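# Hang the hose on both wall hooks

## Task

Get the hose resting on both of the wall hooks so that, at the end, it hangs motionless with no part touching the floor, held up by the hooks and not by the robot. Then open the grippers and back the robot away. The robot must not topple or finish leaning.

## Robot and tools

ROBOT. A wheeled base carries a lifting column with a tilting head and two six-joint arms (left and right), each ending in a two-finger gripper. Shoulder height S = 0.90 m + column_m. Folded, the robot is 0.73 m long, 0.62 m wide and S + 0.43 m tall; its front sits 0.40 m ahead of the column. The base can only drive straight or spin in place, never sideways.

FRAMES. Base frame: origin on the floor under the column, between the drive wheels; x forward, y left, z up. left_hand and right_hand are reported in this frame: the point where the fingers meet (tips reach 8 mm further). The hand's z axis is the finger direction (quat_wxyz maps (0, 0, 1) onto it), its y axis runs along the opening. The odometry frame is the base frame as it was when the scene began; base_odometry counts wheel turns only, so slipping looks like travel. Heading is positive to the left.

execute_actions. Argument "actions": a list holding one action or none (empty = just report). An action may contain:
- "base": exactly one of {"translate_m": d}, a relative drive in metres, forward positive, -3 to 3; or {"rotate_rad": d}, a relative turn in radians, counter-clockwise (left) positive, -3.2 to 3.2. Both are offsets from where the base last measured itself. A move needing over 8.667 s is refused.
- "joints": a dictionary of absolute targets by name, only those you want to change: column_m 0 to 0.8 (metres of lift); head_tilt_rad -0.61 to 1.308 (positive tilts down); for each arm, left_/right_joint1_rad -2.879 to 2.879, joint2 0 to 3.141, joint3 0 to 3.019, joint4 -1.692 to 1.57, joint5 -1.57 to 1.57 (positive swings the hand to the robot's right), joint6 -2.094 to 2.094 (roll, positive clockwise viewed from behind); left_/right_gripper_m 0 (shut) to 0.093, fingertip gap in metres.
- "speeds": optional caps for this action: translate_m 0.05 to 0.8 m/s, rotate_rad 0.1 to 1 rad/s. Arms are not slowed by it.
Base and joint motions start together. Joints left out may still be driving to older targets. "cameras" picks which images return (cam_head_left, cam_head_right, cam_left_wrist, cam_right_wrist, nav_camera, or all; [] for none). Unknown keys or out-of-range numbers get the whole call rejected with no motion.

wait {seconds: 0 to 10}: lets time pass without new commands and returns state plus images. zoom_image {camera, region [x0, y0, x1, y1]} in pixels of that camera's latest image, origin top-left, at most 504 by 504. read_manual only gives licence text. finished_scene {scene} closes the current scene for good and reports success; call it only after releasing and backing off.

ARM GEOMETRY (rough). With joint1 = -1.57 (left) or 1.57 (right) and joints 5, 6 at 0, the arm works in a vertical plane pointing forward, 0.23 m beside the column. Let a = j2 - 0.35, b = 1.05 + j2 - j3, c = b - j4 (c = 1.57 means fingers straight down). Hand is about 0.12 + 0.39 sin a + 0.38 cos b + 0.25 cos c ahead and S + 0.39 cos a - 0.38 sin b - 0.25 sin c high. Example: j2, j3, j4 = 0.93, 0.78, 0.14 gives 0.60 m ahead, 0.25 m under S. Real hands tend to sit up to 5 cm lower and nearer the column (about 12 cm with heavy or distant loads); trust the reported hand positions (1 to 3 cm error). Empty reach is about 1 m from the shoulder. Joint changes under about 0.03 rad (0.08 for joints 2 and 3) may do nothing though reported done; for gentle contact step about 0.05 rad per call from your previous target. Keep column_m at 0.3 or more while moving arms low, or they may strike the housing or floor.

GRIPPER. Fingers are 7 cm long; the body behind is 10 cm wide, 7 cm thick. To grasp, command an opening smaller than the object; off_target is then expected. A reported gap staying 0.002 m or more above the target means something is held. Loads: under 0.3 kg is easy out to 0.6 m ahead; heavier loads want fingers pointing steeply down and the hand near 0.4 m ahead.

READING RESULTS. base_status and joint_status tell how each motion ended: done; off_target (stopped short, may still push); contact_stop (column or base hit something; the base then needs a 0.05 m reverse before turning again); time_out (arm blocked, keeps pushing). "joint command not followed" with a cause line means a self-collision check withheld arm targets; back the named joints off at least 0.05 rad or move the other arm away. After a column contact_stop on the way down, it will not go down again until raised 0.2 m. on_its_own lists what you did not command; "held at" is a target, not a position. motor_effort covers the wheel motors only (bracket = peak). wheel_motors_off = 1 means overload cut the wheels for 2 s after about 3 s of hard pushing. turned_by_wheels differing from turned_by_imu by over about 4 % and at least 0.05 rad signals a collision or slip. base_tilt is in degrees, forward and right positive; a forward drop of 0.5 or more while driving means leaning back, so reverse 0.05 m. Motor temperatures are listed per arm joint; MOTOR HOT appears from 85 °C and at 100 °C that arm goes limp and drops its load.

CAMERAS. Head cameras look forward, tilted down by about head_tilt_rad. Wrist cameras are fisheye, look along the fingers, angled 0.62 rad toward the hand's +x; with fingers pointing down and the arm forward, image-up is farther ahead. nav_camera is low on the base front, looking ahead.

AVOID. Arms hitting or pressing on each other (can end the run); prolonged blocked pushing (overheats motors, especially with joint5 far over); dropping the hose; driving into the wall; tipping the robot. To relieve a blocked arm, resend its reported joint positions as targets (a loaded arm sags a little each time).

Each tool is called after "Request:" by a JSON object that holds its "name" and its "arguments".

## Session

Request:
{"name": "execute_actions", "arguments": {"actions": []}}

Scene clock: 0.00 s.
Motor temperatures (°C, as the motors report them): left_arm=[22 23 22 24 25 26] | right_arm=[24 25 25 24 24 26]
base_odometry: x=+0.000 y=+0.000 heading=+0.000 (m, m, rad; odometry frame)
turned_by_wheels: +0.000 (rad since the last result)
turned_by_imu: +0.000 (rad since the last result)
base_tilt: forward=+0.3 right=+0.6 (deg)
base_status: not commanded
joint_positions: column_m=+0.556 head_tilt_rad=+0.874 left_joint1_rad=-1.564 left_joint2_rad=+0.844 left_joint3_rad=+0.442 left_joint4_rad=-0.977 left_joint5_rad=+0.016 left_joint6_rad=+0.106 left_gripper_m=+0.095 right_joint1_rad=+1.563 right_joint2_rad=+0.897 right_joint3_rad=+0.368 right_joint4_rad=-0.948 right_joint5_rad=+0.028 right_joint6_rad=-0.031 right_gripper_m=+0.095
joint_status: not commanded
wheel_motors_off: 0
motor_effort: left_wheel=+0 right_wheel=+4 (%)
left_hand: x=+0.1685 y=+0.2234 z=+1.2562 quat_wxyz=(+0.414, -0.042, -0.909, +0.027) (m; base frame)
right_hand: x=+0.1228 y=-0.2318 z=+1.2624 quat_wxyz=(+0.459, +0.017, -0.888, +0.007) (m; base frame)
pictures: cam_head_left, cam_head_right, cam_left_wrist, cam_right_wrist, nav_camera
Images, in order (width x height): cam_head_left 672x504, cam_head_right 672x504, cam_left_wrist 504x504, cam_right_wrist 504x504, nav_camera 672x504.

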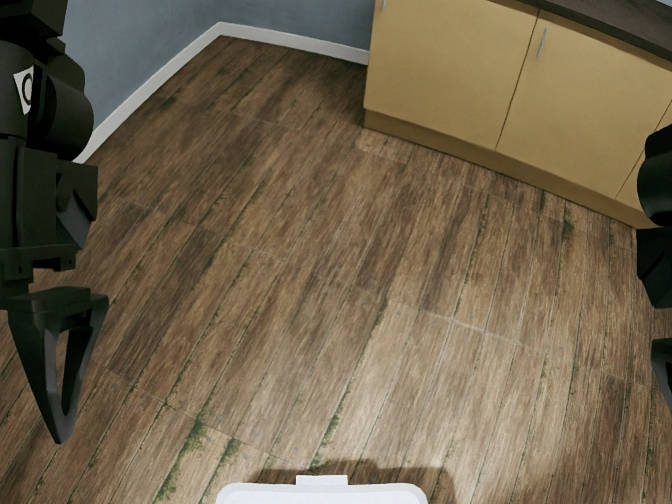

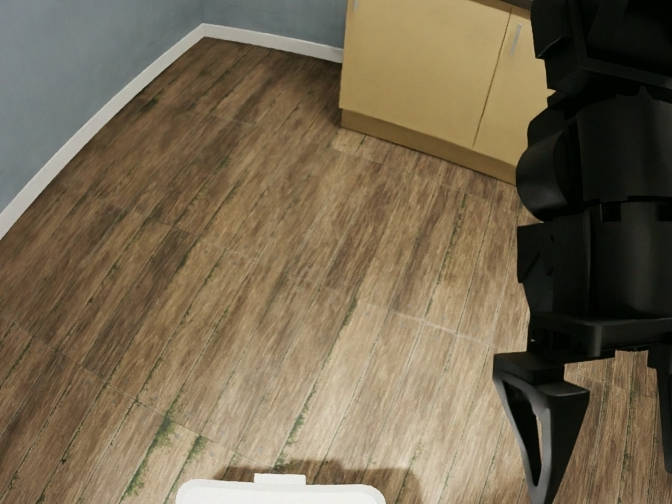

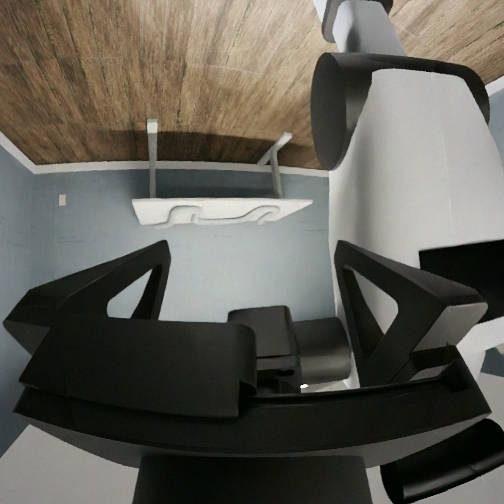

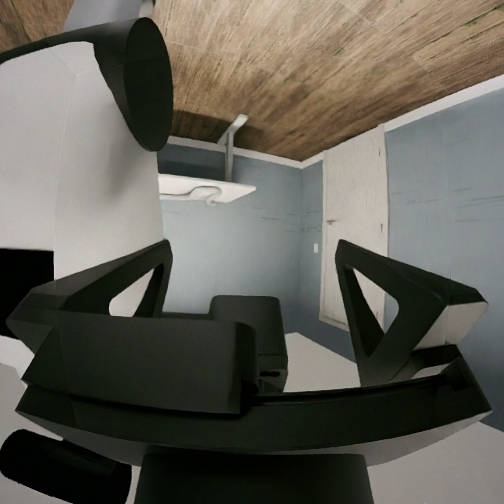

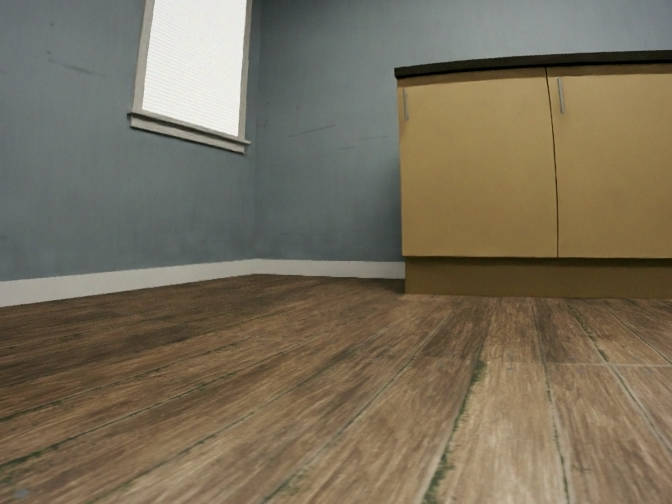

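The hose is on a table behind us. Turn around.

Request:
{"name": "execute_actions", "arguments": {"actions": [{"base":{"rotate_rad":3.0},"joints":{"head_tilt_rad":0.45}}], "cameras": ["cam_head_left","cam_head_right","nav_camera"]}}

Scene clock: 4.70 s.
Motor temperatures (°C, as the motors report them): left_arm=[22 23 22 24 25 26] | right_arm=[24 25 25 24 24 26]
base_odometry: x=+0.000 y=+0.000 heading=+2.999 (m, m, rad; odometry frame)
turned_by_wheels: +2.999 (rad since the last result)
turned_by_imu: +2.983 (rad since the last result)
base_tilt: forward=+0.2 right=+0.5 (deg)
base_status: done
joint_positions: column_m=+0.556 head_tilt_rad=+0.469 left_joint1_rad=-1.564 left_joint2_rad=+0.844 left_joint3_rad=+0.442 left_joint4_rad=-0.977 left_joint5_rad=+0.016 left_joint6_rad=+0.106 left_gripper_m=+0.095 right_joint1_rad=+1.563 right_joint2_rad=+0.897 right_joint3_rad=+0.368 right_joint4_rad=-0.948 right_joint5_rad=+0.028 right_joint6_rad=-0.031 right_gripper_m=+0.095
joint_status: all done
wheel_motors_off: 0
motor_effort: left_wheel=-1(34) right_wheel=+3(39) (%)
left_hand: x=+0.1685 y=+0.2234 z=+1.2562 quat_wxyz=(+0.414, -0.042, -0.909, +0.027) (m; base frame)
right_hand: x=+0.1228 y=-0.2318 z=+1.2624 quat_wxyz=(+0.459, +0.017, -0.888, +0.007) (m; base frame)
pictures: cam_head_left, cam_head_right, nav_camera
Images, in order (width x height): cam_head_left 672x504, cam_head_right 672x504, nav_camera 672x504.

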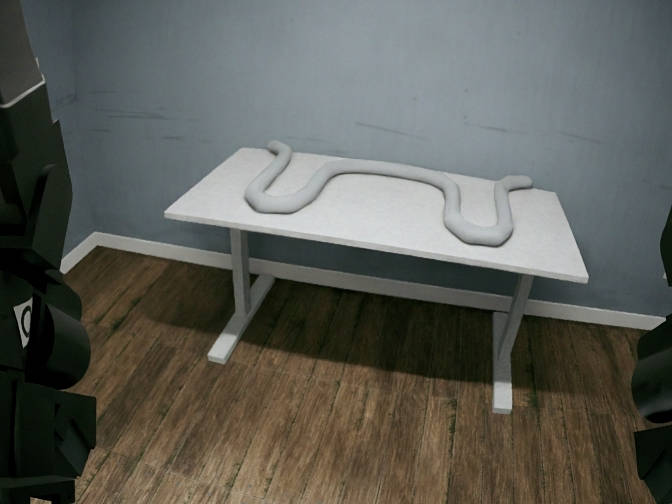

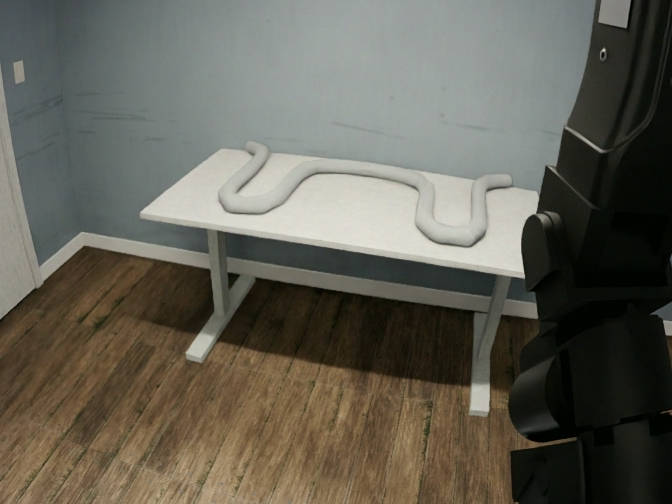

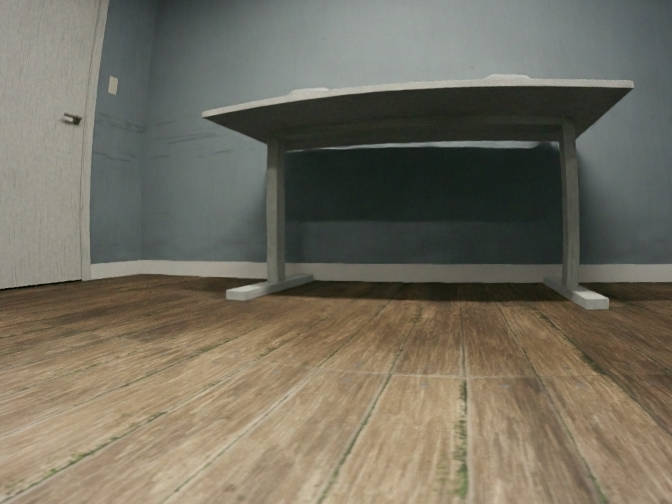

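Hooks not seen yet. Look at the remaining wall (to the current left).

Request:
{"name": "execute_actions", "arguments": {"actions": [{"base":{"rotate_rad":1.5},"joints":{"head_tilt_rad":0.1}}], "cameras": ["cam_head_left","nav_camera"]}}

Request:
{"name": "execute_actions", "arguments": {"actions": [{"base":{"rotate_rad":0.8}}], "cameras": ["cam_head_left","nav_camera"]}}

Scene clock: 8.13 s.
Motor temperatures (°C, as the motors report them): left_arm=[22 23 22 24 25 26] | right_arm=[24 25 25 24 24 26]
base_odometry: x=+0.000 y=+0.000 heading=-1.785 (m, m, rad; odometry frame)
turned_by_wheels: +1.499 (rad since the last result)
turned_by_imu: +1.492 (rad since the last result)
base_tilt: forward=+0.3 right=+0.6 (deg)
base_status: done
joint_positions: column_m=+0.556 head_tilt_rad=+0.120 left_joint1_rad=-1.564 left_joint2_rad=+0.844 left_joint3_rad=+0.442 left_joint4_rad=-0.977 left_joint5_rad=+0.016 left_joint6_rad=+0.106 left_gripper_m=+0.095 right_joint1_rad=+1.563 right_joint2_rad=+0.897 right_joint3_rad=+0.368 right_joint4_rad=-0.948 right_joint5_rad=+0.028 right_joint6_rad=-0.031 right_gripper_m=+0.095
joint_status: all done
wheel_motors_off: 0
motor_effort: left_wheel=-1(29) right_wheel=+1(22) (%)
left_hand: x=+0.1685 y=+0.2234 z=+1.2562 quat_wxyz=(+0.414, -0.042, -0.909, +0.027) (m; base frame)
right_hand: x=+0.1228 y=-0.2318 z=+1.2624 quat_wxyz=(+0.459, +0.017, -0.888, +0.007) (m; base frame)
pictures: cam_head_left, nav_camera
Images, in order (width x height): cam_head_left 672x504, nav_camera 672x504.

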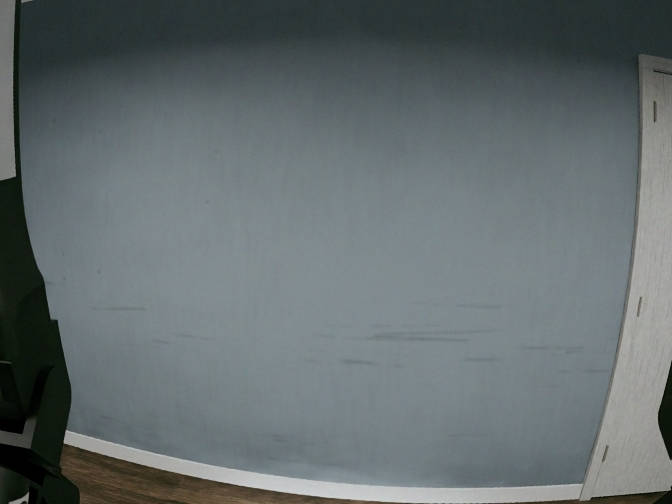

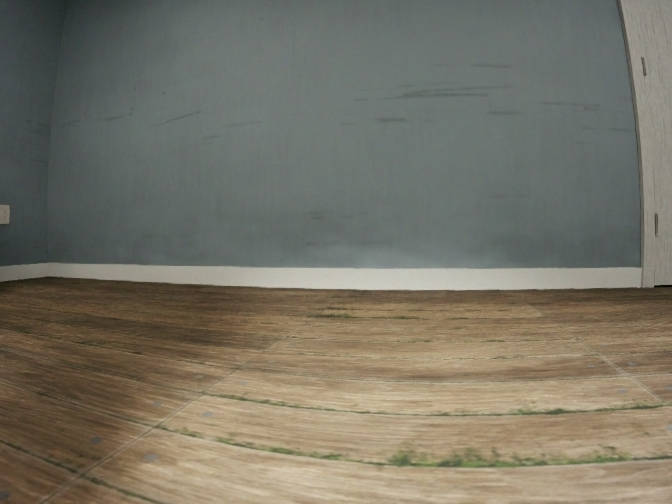

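Scene clock: 10.23 s.
Motor temperatures (°C, as the motors report them): left_arm=[22 23 22 24 25 26] | right_arm=[24 25 25 24 24 26]
base_odometry: x=+0.000 y=+0.000 heading=-0.985 (m, m, rad; odometry frame)
turned_by_wheels: +0.799 (rad since the last result)
turned_by_imu: +0.796 (rad since the last result)
base_tilt: forward=+0.2 right=+0.6 (deg)
base_status: done
joint_positions: column_m=+0.556 head_tilt_rad=+0.120 left_joint1_rad=-1.564 left_joint2_rad=+0.844 left_joint3_rad=+0.442 left_joint4_rad=-0.977 left_joint5_rad=+0.016 left_joint6_rad=+0.106 left_gripper_m=+0.095 right_joint1_rad=+1.563 right_joint2_rad=+0.897 right_joint3_rad=+0.368 right_joint4_rad=-0.948 right_joint5_rad=+0.028 right_joint6_rad=-0.031 right_gripper_m=+0.095
joint_status: not commanded
wheel_motors_off: 0
motor_effort: left_wheel=-1(26) right_wheel=+2(26) (%)
left_hand: x=+0.1687 y=+0.2234 z=+1.2562 quat_wxyz=(+0.413, -0.042, -0.909, +0.027) (m; base frame)
right_hand: x=+0.1228 y=-0.2318 z=+1.2624 quat_wxyz=(+0.459, +0.017, -0.888, +0.007) (m; base frame)
pictures: cam_head_left, nav_camera
Images, in order (width x height): cam_head_left 672x504, nav_camera 672x504.

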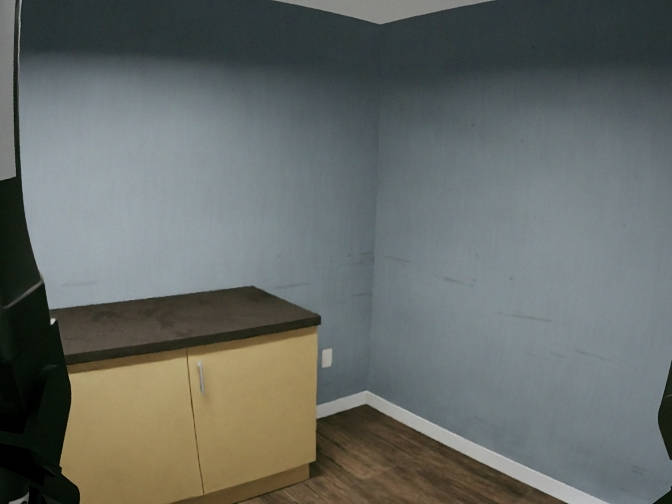

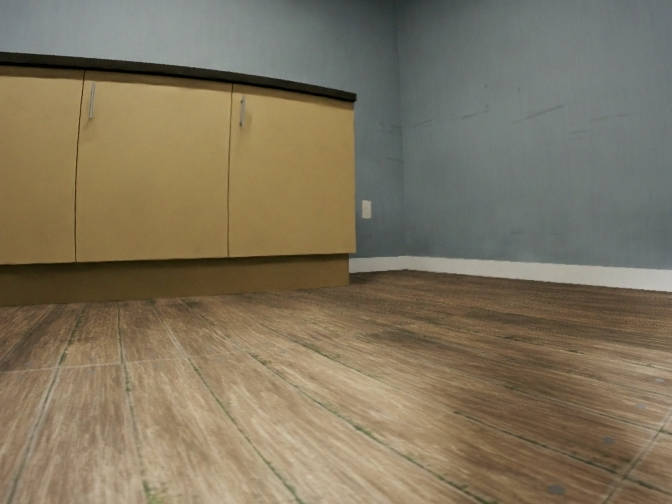

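Request:
{"name": "execute_actions", "arguments": {"actions": [{"base":{"rotate_rad":1.5}}], "cameras": ["cam_head_left"]}}

Request:
{"name": "execute_actions", "arguments": {"actions": [{"base":{"rotate_rad":1.0}}], "cameras": ["cam_head_left"]}}

Request:
{"name": "execute_actions", "arguments": {"actions": [{"base":{"rotate_rad":1.0}}], "cameras": ["cam_head_left"]}}

Scene clock: 14.00 s.
Motor temperatures (°C, as the motors report them): left_arm=[22 23 22 24 25 26] | right_arm=[24 25 25 24 24 26]
base_odometry: x=+0.000 y=+0.000 heading=+0.514 (m, m, rad; odometry frame)
turned_by_wheels: +1.499 (rad since the last result)
turned_by_imu: +1.492 (rad since the last result)
base_tilt: forward=+0.3 right=+0.5 (deg)
base_status: done
joint_positions: column_m=+0.556 head_tilt_rad=+0.120 left_joint1_rad=-1.564 left_joint2_rad=+0.844 left_joint3_rad=+0.442 left_joint4_rad=-0.977 left_joint5_rad=+0.016 left_joint6_rad=+0.106 left_gripper_m=+0.095 right_joint1_rad=+1.563 right_joint2_rad=+0.897 right_joint3_rad=+0.368 right_joint4_rad=-0.948 right_joint5_rad=+0.028 right_joint6_rad=-0.031 right_gripper_m=+0.095
joint_status: not commanded
wheel_motors_off: 0
motor_effort: left_wheel=-1(28) right_wheel=+1(27) (%)
left_hand: x=+0.1687 y=+0.2234 z=+1.2562 quat_wxyz=(+0.413, -0.042, -0.909, +0.027) (m; base frame)
right_hand: x=+0.1228 y=-0.2318 z=+1.2624 quat_wxyz=(+0.459, +0.017, -0.888, +0.007) (m; base frame)
pictures: cam_head_left
Images, in order (width x height): cam_head_left 672x504.

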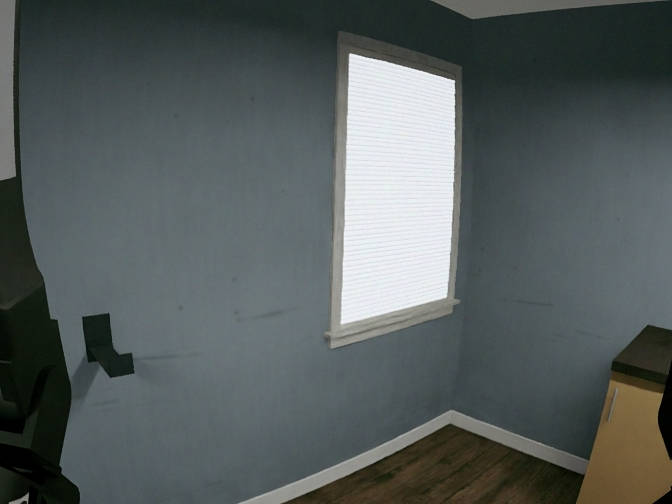

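Scene clock: 16.33 s.
Motor temperatures (°C, as the motors report them): left_arm=[22 23 22 24 25 26] | right_arm=[24 25 25 24 24 26]
base_odometry: x=+0.000 y=+0.000 heading=+1.513 (m, m, rad; odometry frame)
turned_by_wheels: +0.999 (rad since the last result)
turned_by_imu: +0.995 (rad since the last result)
base_tilt: forward=+0.3 right=+0.6 (deg)
base_status: done
joint_positions: column_m=+0.556 head_tilt_rad=+0.120 left_joint1_rad=-1.564 left_joint2_rad=+0.844 left_joint3_rad=+0.442 left_joint4_rad=-0.977 left_joint5_rad=+0.016 left_joint6_rad=+0.106 left_gripper_m=+0.095 right_joint1_rad=+1.563 right_joint2_rad=+0.897 right_joint3_rad=+0.368 right_joint4_rad=-0.948 right_joint5_rad=+0.028 right_joint6_rad=-0.031 right_gripper_m=+0.095
joint_status: not commanded
wheel_motors_off: 0
motor_effort: left_wheel=-2(25) right_wheel=+0(23) (%)
left_hand: x=+0.1687 y=+0.2234 z=+1.2562 quat_wxyz=(+0.413, -0.042, -0.909, +0.027) (m; base frame)
right_hand: x=+0.1228 y=-0.2318 z=+1.2624 quat_wxyz=(+0.459, +0.017, -0.888, +0.007) (m; base frame)
pictures: cam_head_left
Images, in order (width x height): cam_head_left 672x504.

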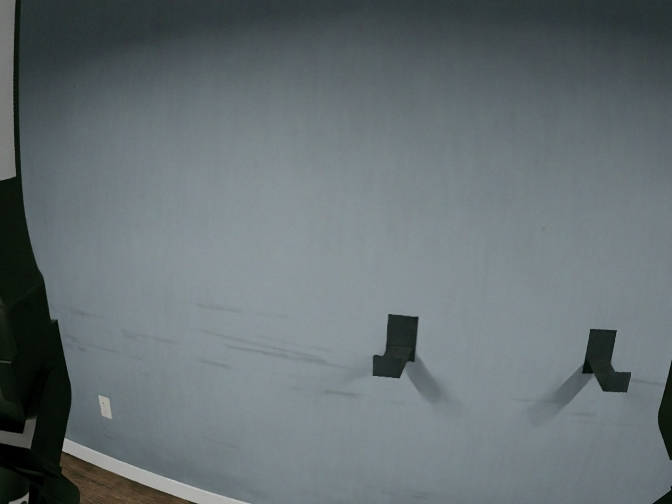

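Scene clock: 18.67 s.
Motor temperatures (°C, as the motors report them): left_arm=[22 23 22 24 25 26] | right_arm=[24 25 25 24 24 26]
base_odometry: x=+0.000 y=+0.000 heading=+2.512 (m, m, rad; odometry frame)
turned_by_wheels: +0.999 (rad since the last result)
turned_by_imu: +0.995 (rad since the last result)
base_tilt: forward=+0.2 right=+0.6 (deg)
base_status: done
joint_positions: column_m=+0.556 head_tilt_rad=+0.120 left_joint1_rad=-1.564 left_joint2_rad=+0.844 left_joint3_rad=+0.442 left_joint4_rad=-0.977 left_joint5_rad=+0.016 left_joint6_rad=+0.106 left_gripper_m=+0.095 right_joint1_rad=+1.563 right_joint2_rad=+0.897 right_joint3_rad=+0.368 right_joint4_rad=-0.948 right_joint5_rad=+0.028 right_joint6_rad=-0.031 right_gripper_m=+0.095
joint_status: not commanded
wheel_motors_off: 0
motor_effort: left_wheel=-2(28) right_wheel=+1(23) (%)
left_hand: x=+0.1687 y=+0.2234 z=+1.2562 quat_wxyz=(+0.413, -0.042, -0.909, +0.027) (m; base frame)
right_hand: x=+0.1228 y=-0.2318 z=+1.2624 quat_wxyz=(+0.459, +0.017, -0.888, +0.007) (m; base frame)
pictures: cam_head_left
Images, in order (width x height): cam_head_left 672x504.

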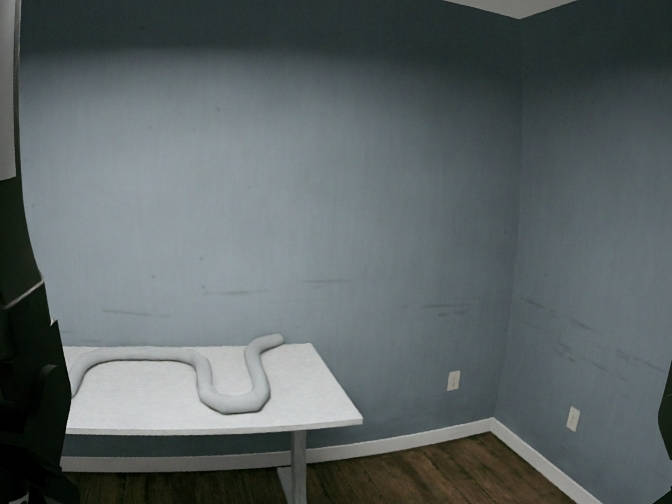

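Request:
{"name": "execute_actions", "arguments": {"actions": [{"base":{"rotate_rad":0.45},"joints":{"head_tilt_rad":0.6}}], "cameras": []}}

Request:
{"name": "execute_actions", "arguments": {"actions": [{"base":{"translate_m":0.9}}], "cameras": []}}

Request:
{"name": "execute_actions", "arguments": {"actions": [{"base":{"rotate_rad":-0.13}}], "cameras": ["cam_head_left","cam_head_right","nav_camera"]}}

Scene clock: 23.13 s.
Motor temperatures (°C, as the motors report them): left_arm=[22 23 22 24 25 26] | right_arm=[24 25 25 24 24 26]
base_odometry: x=+0.000 y=+0.000 heading=+2.962 (m, m, rad; odometry frame)
turned_by_wheels: +0.449 (rad since the last result)
turned_by_imu: +0.448 (rad since the last result)
base_tilt: forward=+0.3 right=+0.6 (deg)
base_status: done
joint_positions: column_m=+0.556 head_tilt_rad=+0.603 left_joint1_rad=-1.564 left_joint2_rad=+0.844 left_joint3_rad=+0.442 left_joint4_rad=-0.977 left_joint5_rad=+0.016 left_joint6_rad=+0.106 left_gripper_m=+0.095 right_joint1_rad=+1.563 right_joint2_rad=+0.897 right_joint3_rad=+0.368 right_joint4_rad=-0.948 right_joint5_rad=+0.028 right_joint6_rad=-0.031 right_gripper_m=+0.095
joint_status: all done
wheel_motors_off: 0
motor_effort: left_wheel=-2(29) right_wheel=-1(23) (%)
left_hand: x=+0.1687 y=+0.2234 z=+1.2562 quat_wxyz=(+0.413, -0.042, -0.909, +0.027) (m; base frame)
right_hand: x=+0.1228 y=-0.2318 z=+1.2624 quat_wxyz=(+0.459, +0.017, -0.888, +0.007) (m; base frame)
pictures: none
No camera images: the call's "cameras" was empty. Leave "cameras" out to get every camera's image.

Scene clock: 26.40 s.
Motor temperatures (°C, as the motors report them): left_arm=[22 23 22 24 25 26] | right_arm=[24 25 25 24 24 26]
base_odometry: x=-0.886 y=+0.161 heading=+2.962 (m, m, rad; odometry frame)
turned_by_wheels: +0.000 (rad since the last result)
turned_by_imu: -0.002 (rad since the last result)
base_tilt: forward=+0.3 right=+0.5 (deg)
base_status: done
joint_positions: column_m=+0.556 head_tilt_rad=+0.604 left_joint1_rad=-1.564 left_joint2_rad=+0.844 left_joint3_rad=+0.443 left_joint4_rad=-0.977 left_joint5_rad=+0.016 left_joint6_rad=+0.106 left_gripper_m=+0.095 right_joint1_rad=+1.563 right_joint2_rad=+0.896 right_joint3_rad=+0.369 right_joint4_rad=-0.948 right_joint5_rad=+0.028 right_joint6_rad=-0.031 right_gripper_m=+0.095
joint_status: not commanded
wheel_motors_off: 0
motor_effort: left_wheel=+0(44) right_wheel=-3(45) (%)
left_hand: x=+0.1693 y=+0.2234 z=+1.2560 quat_wxyz=(+0.413, -0.042, -0.909, +0.027) (m; base frame)
right_hand: x=+0.1234 y=-0.2318 z=+1.2622 quat_wxyz=(+0.458, +0.017, -0.889, +0.007) (m; base frame)
pictures: none
No camera images: the call's "cameras" was empty. Leave "cameras" out to get every camera's image.

Scene clock: 27.50 s.
Motor temperatures (°C, as the motors report them): left_arm=[22 23 22 24 25 26] | right_arm=[24 25 25 24 24 26]
base_odometry: x=-0.886 y=+0.161 heading=+2.833 (m, m, rad; odometry frame)
turned_by_wheels: -0.129 (rad since the last result)
turned_by_imu: -0.127 (rad since the last result)
base_tilt: forward=+0.2 right=+0.6 (deg)
base_status: done
joint_positions: column_m=+0.556 head_tilt_rad=+0.604 left_joint1_rad=-1.564 left_joint2_rad=+0.844 left_joint3_rad=+0.443 left_joint4_rad=-0.977 left_joint5_rad=+0.016 left_joint6_rad=+0.106 left_gripper_m=+0.095 right_joint1_rad=+1.563 right_joint2_rad=+0.896 right_joint3_rad=+0.369 right_joint4_rad=-0.948 right_joint5_rad=+0.028 right_joint6_rad=-0.031 right_gripper_m=+0.095
joint_status: not commanded
wheel_motors_off: 0
motor_effort: left_wheel=+0(34) right_wheel=-1(37) (%)
left_hand: x=+0.1693 y=+0.2234 z=+1.2560 quat_wxyz=(+0.413, -0.042, -0.909, +0.027) (m; base frame)
right_hand: x=+0.1234 y=-0.2318 z=+1.2622 quat_wxyz=(+0.458, +0.017, -0.889, +0.007) (m; base frame)
pictures: cam_head_left, cam_head_right, nav_camera
Images, in order (width x height): cam_head_left 672x504, cam_head_right 672x504, nav_camera 672x504.

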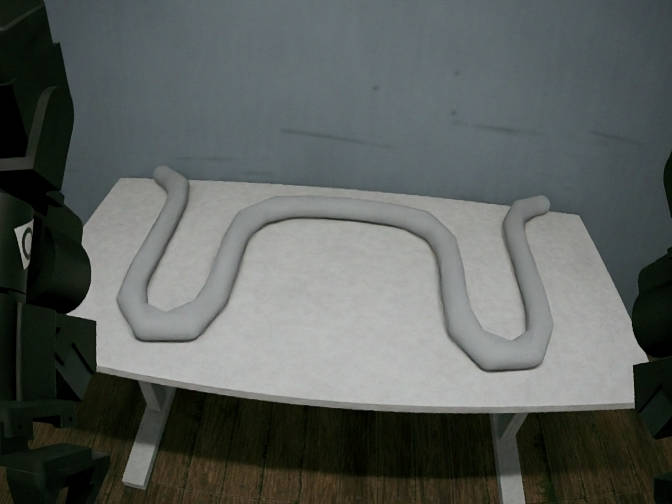

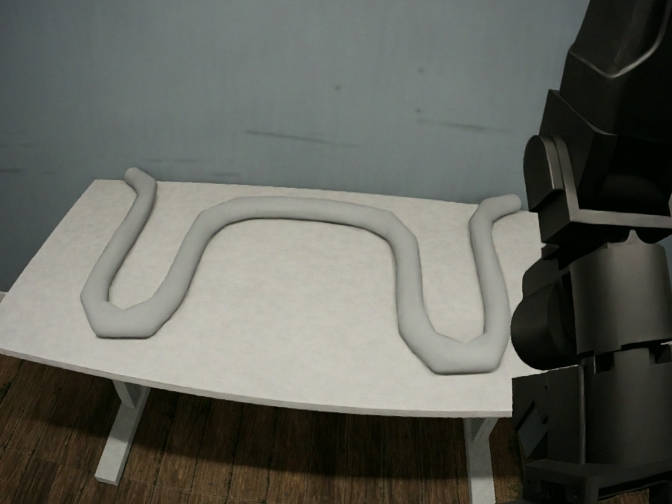

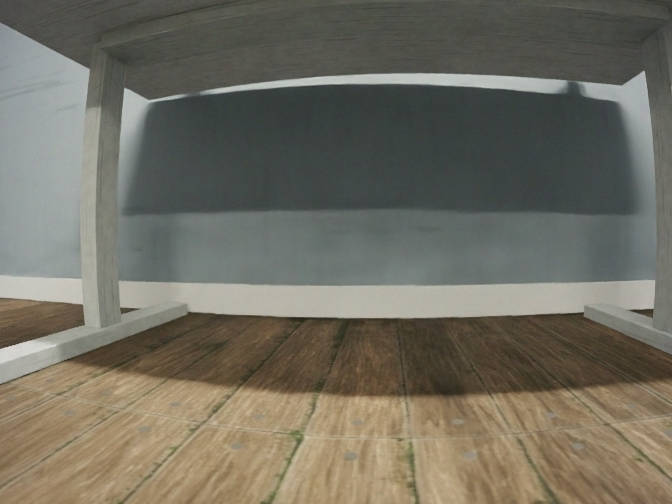

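Request:
{"name": "execute_actions", "arguments": {"actions": [{"joints":{"column_m":0.3,"head_tilt_rad":0.8,"left_joint2_rad":1.35,"left_joint3_rad":1.8,"left_joint4_rad":-0.97,"left_joint6_rad":0,"right_joint2_rad":1.35,"right_joint3_rad":1.8,"right_joint4_rad":-0.97,"right_joint6_rad":0}}], "cameras": []}}

Request:
{"name": "execute_actions", "arguments": {"actions": [{"base":{"translate_m":0.45},"speeds":{"translate_m":0.3}}]}}

Scene clock: 33.73 s.
Motor temperatures (°C, as the motors report them): left_arm=[22 24 22 24 25 26] | right_arm=[24 26 26 24 24 26]
base_odometry: x=-0.886 y=+0.161 heading=+2.834 (m, m, rad; odometry frame)
turned_by_wheels: +0.000 (rad since the last result)
turned_by_imu: +0.001 (rad since the last result)
base_tilt: forward=+0.3 right=+0.6 (deg)
base_status: not commanded
joint_positions: column_m=+0.300 head_tilt_rad=+0.802 left_joint1_rad=-1.564 left_joint2_rad=+1.344 left_joint3_rad=+1.784 left_joint4_rad=-0.976 left_joint5_rad=+0.016 left_joint6_rad=+0.013 left_gripper_m=+0.095 right_joint1_rad=+1.563 right_joint2_rad=+1.341 right_joint3_rad=+1.767 right_joint4_rad=-0.966 right_joint5_rad=+0.028 right_joint6_rad=-0.011 right_gripper_m=+0.095
joint_status: all done
wheel_motors_off: 0
motor_effort: left_wheel=+4(5) right_wheel=-2(4) (%)
left_hand: x=+0.7578 y=+0.2257 z=+0.9468 quat_wxyz=(+0.006, -0.005, -1.000, +0.005) (m; base frame)
right_hand: x=+0.7531 y=-0.2348 z=+0.9436 quat_wxyz=(+0.008, +0.004, -1.000, +0.017) (m; base frame)
pictures: none
No camera images: the call's "cameras" was empty. Leave "cameras" out to get every camera's image.

Scene clock: 36.43 s.
Motor temperatures (°C, as the motors report them): left_arm=[22 24 23 24 25 26] | right_arm=[24 26 26 24 24 26]
base_odometry: x=-1.315 y=+0.297 heading=+2.833 (m, m, rad; odometry frame)
turned_by_wheels: +0.000 (rad since the last result)
turned_by_imu: -0.001 (rad since the last result)
base_tilt: forward=+0.3 right=+0.6 (deg)
base_status: done
joint_positions: column_m=+0.300 head_tilt_rad=+0.802 left_joint1_rad=-1.564 left_joint2_rad=+1.344 left_joint3_rad=+1.784 left_joint4_rad=-0.975 left_joint5_rad=+0.016 left_joint6_rad=+0.013 left_gripper_m=+0.095 right_joint1_rad=+1.563 right_joint2_rad=+1.341 right_joint3_rad=+1.767 right_joint4_rad=-0.967 right_joint5_rad=+0.028 right_joint6_rad=-0.011 right_gripper_m=+0.095
joint_status: not commanded
wheel_motors_off: 0
motor_effort: left_wheel=-1(37) right_wheel=+2(43) (%)
left_hand: x=+0.7579 y=+0.2257 z=+0.9468 quat_wxyz=(+0.006, -0.005, -1.000, +0.005) (m; base frame)
right_hand: x=+0.7527 y=-0.2348 z=+0.9436 quat_wxyz=(+0.009, +0.004, -1.000, +0.017) (m; base frame)
pictures: cam_head_left, cam_head_right, cam_left_wrist, cam_right_wrist, nav_camera
Images, in order (width x height): cam_head_left 672x504, cam_head_right 672x504, cam_left_wrist 504x504, cam_right_wrist 504x504, nav_camera 672x504.

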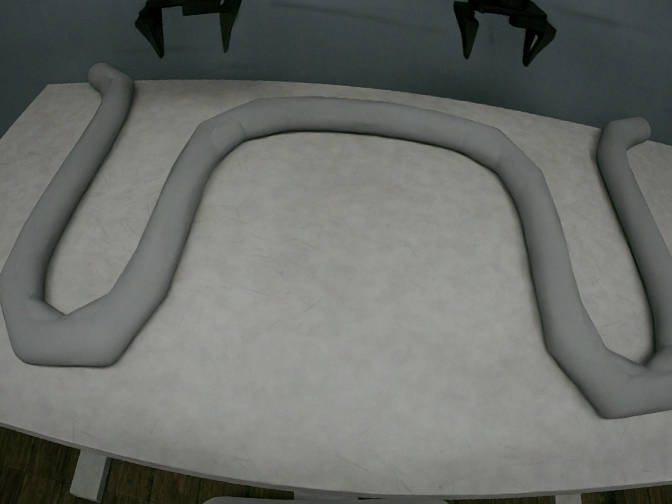

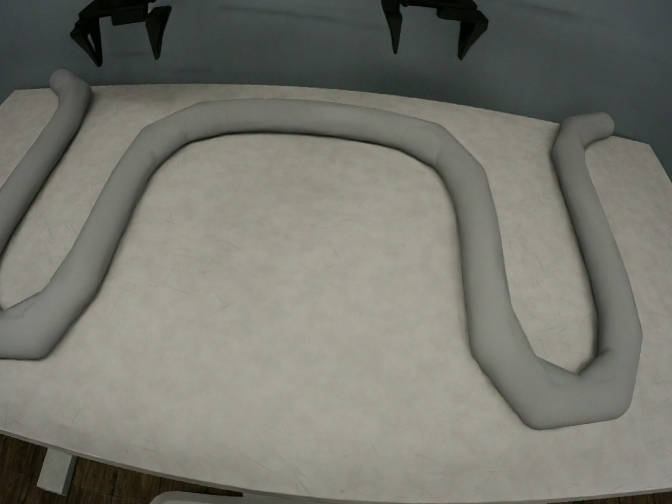

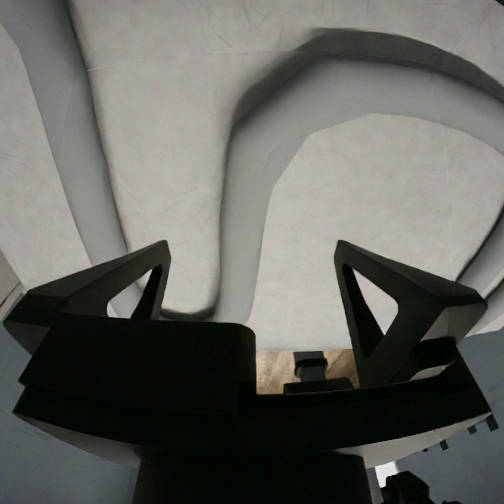

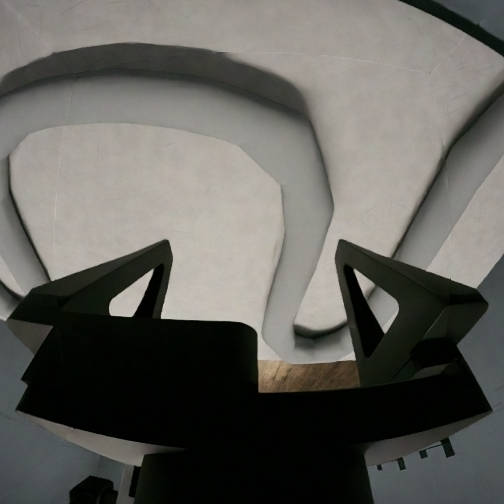

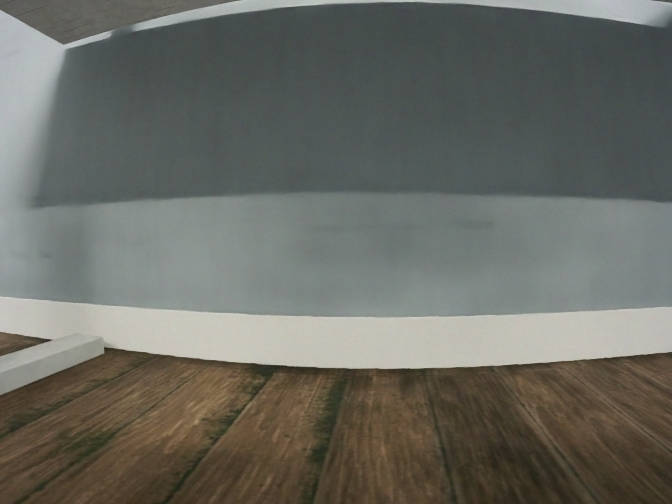

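Request:
{"name": "execute_actions", "arguments": {"actions": [{"joints":{"column_m":0.15,"right_joint1_rad":1.66}}], "cameras": ["cam_head_left","cam_left_wrist","cam_right_wrist"]}}

Scene clock: 40.43 s.
Motor temperatures (°C, as the motors report them): left_arm=[22 25 23 24 25 26] | right_arm=[24 26 27 24 24 26]
base_odometry: x=-1.315 y=+0.297 heading=+2.833 (m, m, rad; odometry frame)
turned_by_wheels: +0.000 (rad since the last result)
turned_by_imu: +0.000 (rad since the last result)
base_tilt: forward=+0.3 right=+0.6 (deg)
base_status: not commanded
joint_positions: column_m=+0.150 head_tilt_rad=+0.802 left_joint1_rad=-1.564 left_joint2_rad=+1.344 left_joint3_rad=+1.784 left_joint4_rad=-0.975 left_joint5_rad=+0.016 left_joint6_rad=+0.013 left_gripper_m=+0.095 right_joint1_rad=+1.666 right_joint2_rad=+1.341 right_joint3_rad=+1.767 right_joint4_rad=-0.967 right_joint5_rad=+0.027 right_joint6_rad=-0.011 right_gripper_m=+0.095
joint_status: all done
wheel_motors_off: 0
motor_effort: left_wheel=-2(2) right_wheel=+0(1) (%)
left_hand: x=+0.7579 y=+0.2257 z=+0.7968 quat_wxyz=(+0.006, -0.005, -1.000, +0.005) (m; base frame)
right_hand: x=+0.7517 y=-0.1768 z=+0.7954 quat_wxyz=(+0.008, +0.030, -0.999, -0.028) (m; base frame)
pictures: cam_head_left, cam_left_wrist, cam_right_wrist
Images, in order (width x height): cam_head_left 672x504, cam_left_wrist 504x504, cam_right_wrist 504x504.

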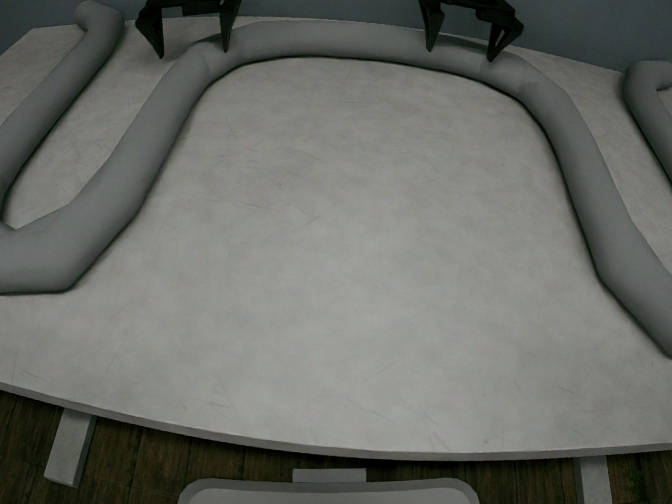

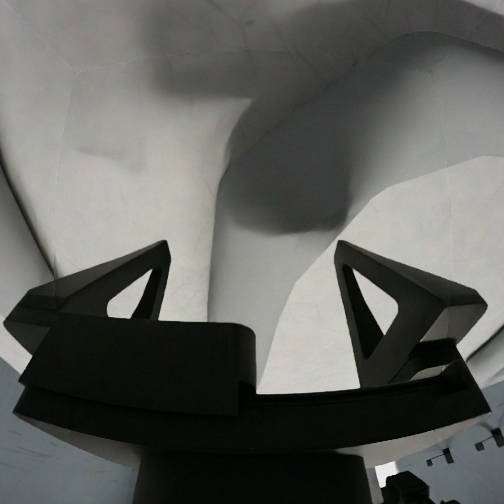

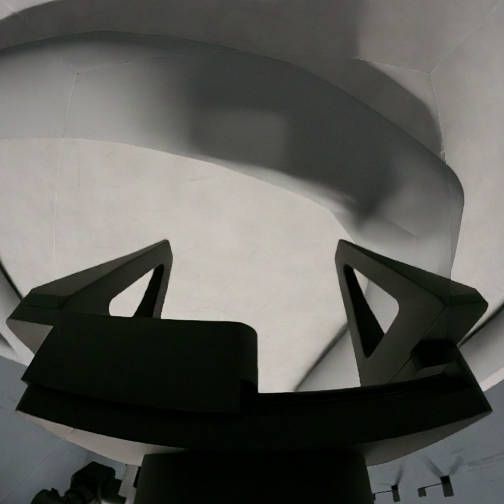

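Request:
{"name": "execute_actions", "arguments": {"actions": [{"base":{"translate_m":-0.06},"joints":{"right_joint1_rad":1.45}}], "cameras": ["cam_head_left","cam_left_wrist","cam_right_wrist"]}}

Scene clock: 42.27 s.
Motor temperatures (°C, as the motors report them): left_arm=[22 25 23 24 25 26] | right_arm=[24 27 27 24 24 26]
base_odometry: x=-1.257 y=+0.279 heading=+2.833 (m, m, rad; odometry frame)
turned_by_wheels: +0.000 (rad since the last result)
turned_by_imu: +0.000 (rad since the last result)
base_tilt: forward=+0.3 right=+0.6 (deg)
base_status: done
joint_positions: column_m=+0.150 head_tilt_rad=+0.803 left_joint1_rad=-1.564 left_joint2_rad=+1.344 left_joint3_rad=+1.784 left_joint4_rad=-0.975 left_joint5_rad=+0.016 left_joint6_rad=+0.013 left_gripper_m=+0.095 right_joint1_rad=+1.437 right_joint2_rad=+1.340 right_joint3_rad=+1.772 right_joint4_rad=-0.967 right_joint5_rad=+0.029 right_joint6_rad=-0.011 right_gripper_m=+0.095
joint_status: all done
wheel_motors_off: 0
motor_effort: left_wheel=+0(32) right_wheel=-1(27) (%)
left_hand: x=+0.7579 y=+0.2257 z=+0.7968 quat_wxyz=(+0.006, -0.005, -1.000, +0.005) (m; base frame)
right_hand: x=+0.7524 y=-0.3053 z=+0.8008 quat_wxyz=(+0.007, -0.028, -0.997, +0.072) (m; base frame)
pictures: cam_head_left, cam_left_wrist, cam_right_wrist
Images, in order (width x height): cam_head_left 672x504, cam_left_wrist 504x504, cam_right_wrist 504x504.

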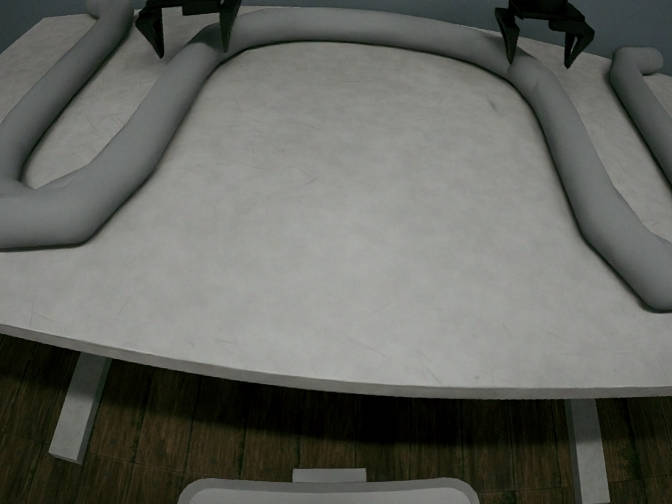

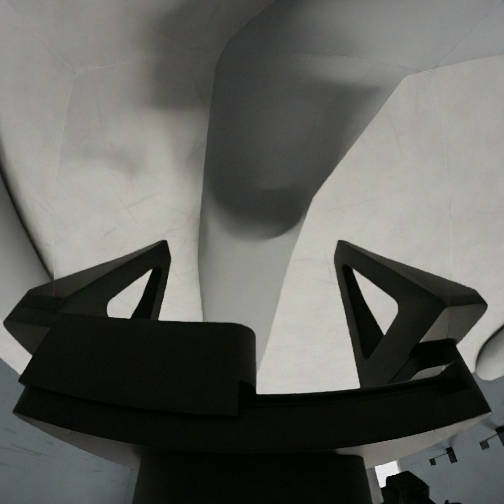

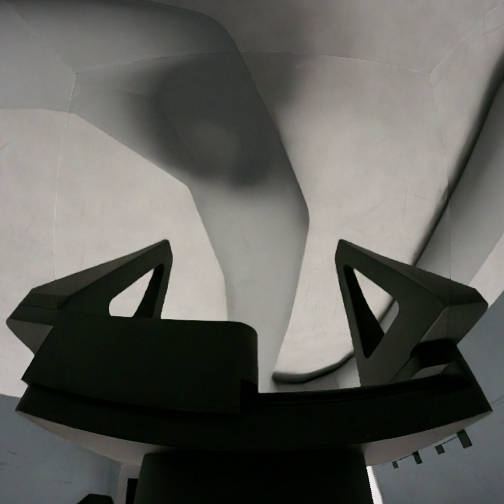

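Good. Lower further.

Request:
{"name": "execute_actions", "arguments": {"actions": [{"joints":{"column_m":0.085}}], "cameras": ["cam_head_left","cam_left_wrist","cam_right_wrist"]}}

Scene clock: 44.07 s.
Motor temperatures (°C, as the motors report them): left_arm=[22 25 24 24 25 26] | right_arm=[24 27 28 24 24 26]
base_odometry: x=-1.257 y=+0.279 heading=+2.833 (m, m, rad; odometry frame)
turned_by_wheels: +0.000 (rad since the last result)
turned_by_imu: +0.000 (rad since the last result)
base_tilt: forward=+0.3 right=+0.6 (deg)
base_status: not commanded
joint_positions: column_m=+0.085 head_tilt_rad=+0.803 left_joint1_rad=-1.564 left_joint2_rad=+1.318 left_joint3_rad=+1.785 left_joint4_rad=-0.976 left_joint5_rad=+0.011 left_joint6_rad=+0.009 left_gripper_m=+0.095 right_joint1_rad=+1.437 right_joint2_rad=+1.330 right_joint3_rad=+1.772 right_joint4_rad=-0.969 right_joint5_rad=+0.027 right_joint6_rad=-0.011 right_gripper_m=+0.095
joint_status: all done
wheel_motors_off: 0
motor_effort: left_wheel=+1(1) right_wheel=+1(1) (%)
left_hand: x=+0.7649 y=+0.2264 z=+0.7488 quat_wxyz=(-0.007, -0.003, -1.000, +0.003) (m; base frame)
right_hand: x=+0.7549 y=-0.3043 z=+0.7423 quat_wxyz=(+0.002, -0.028, -0.997, +0.071) (m; base frame)
pictures: cam_head_left, cam_left_wrist, cam_right_wrist
Images, in order (width x height): cam_head_left 672x504, cam_left_wrist 504x504, cam_right_wrist 504x504.

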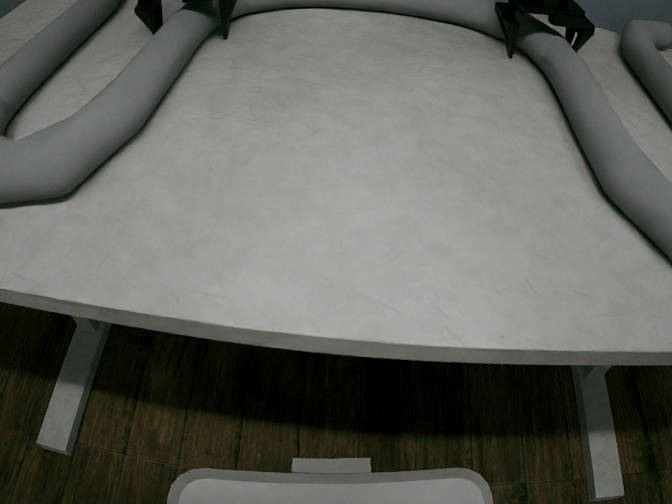

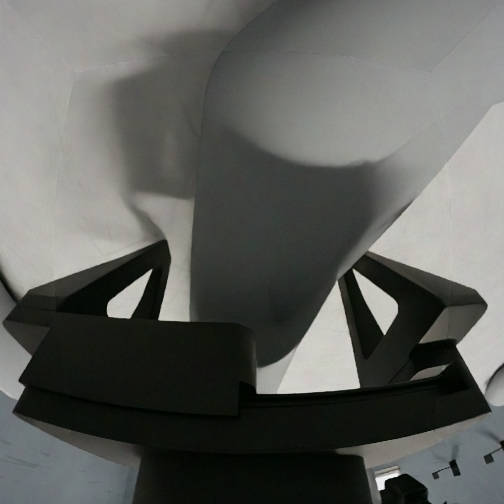

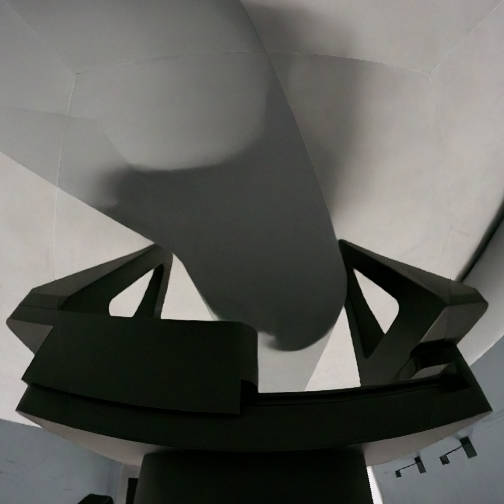

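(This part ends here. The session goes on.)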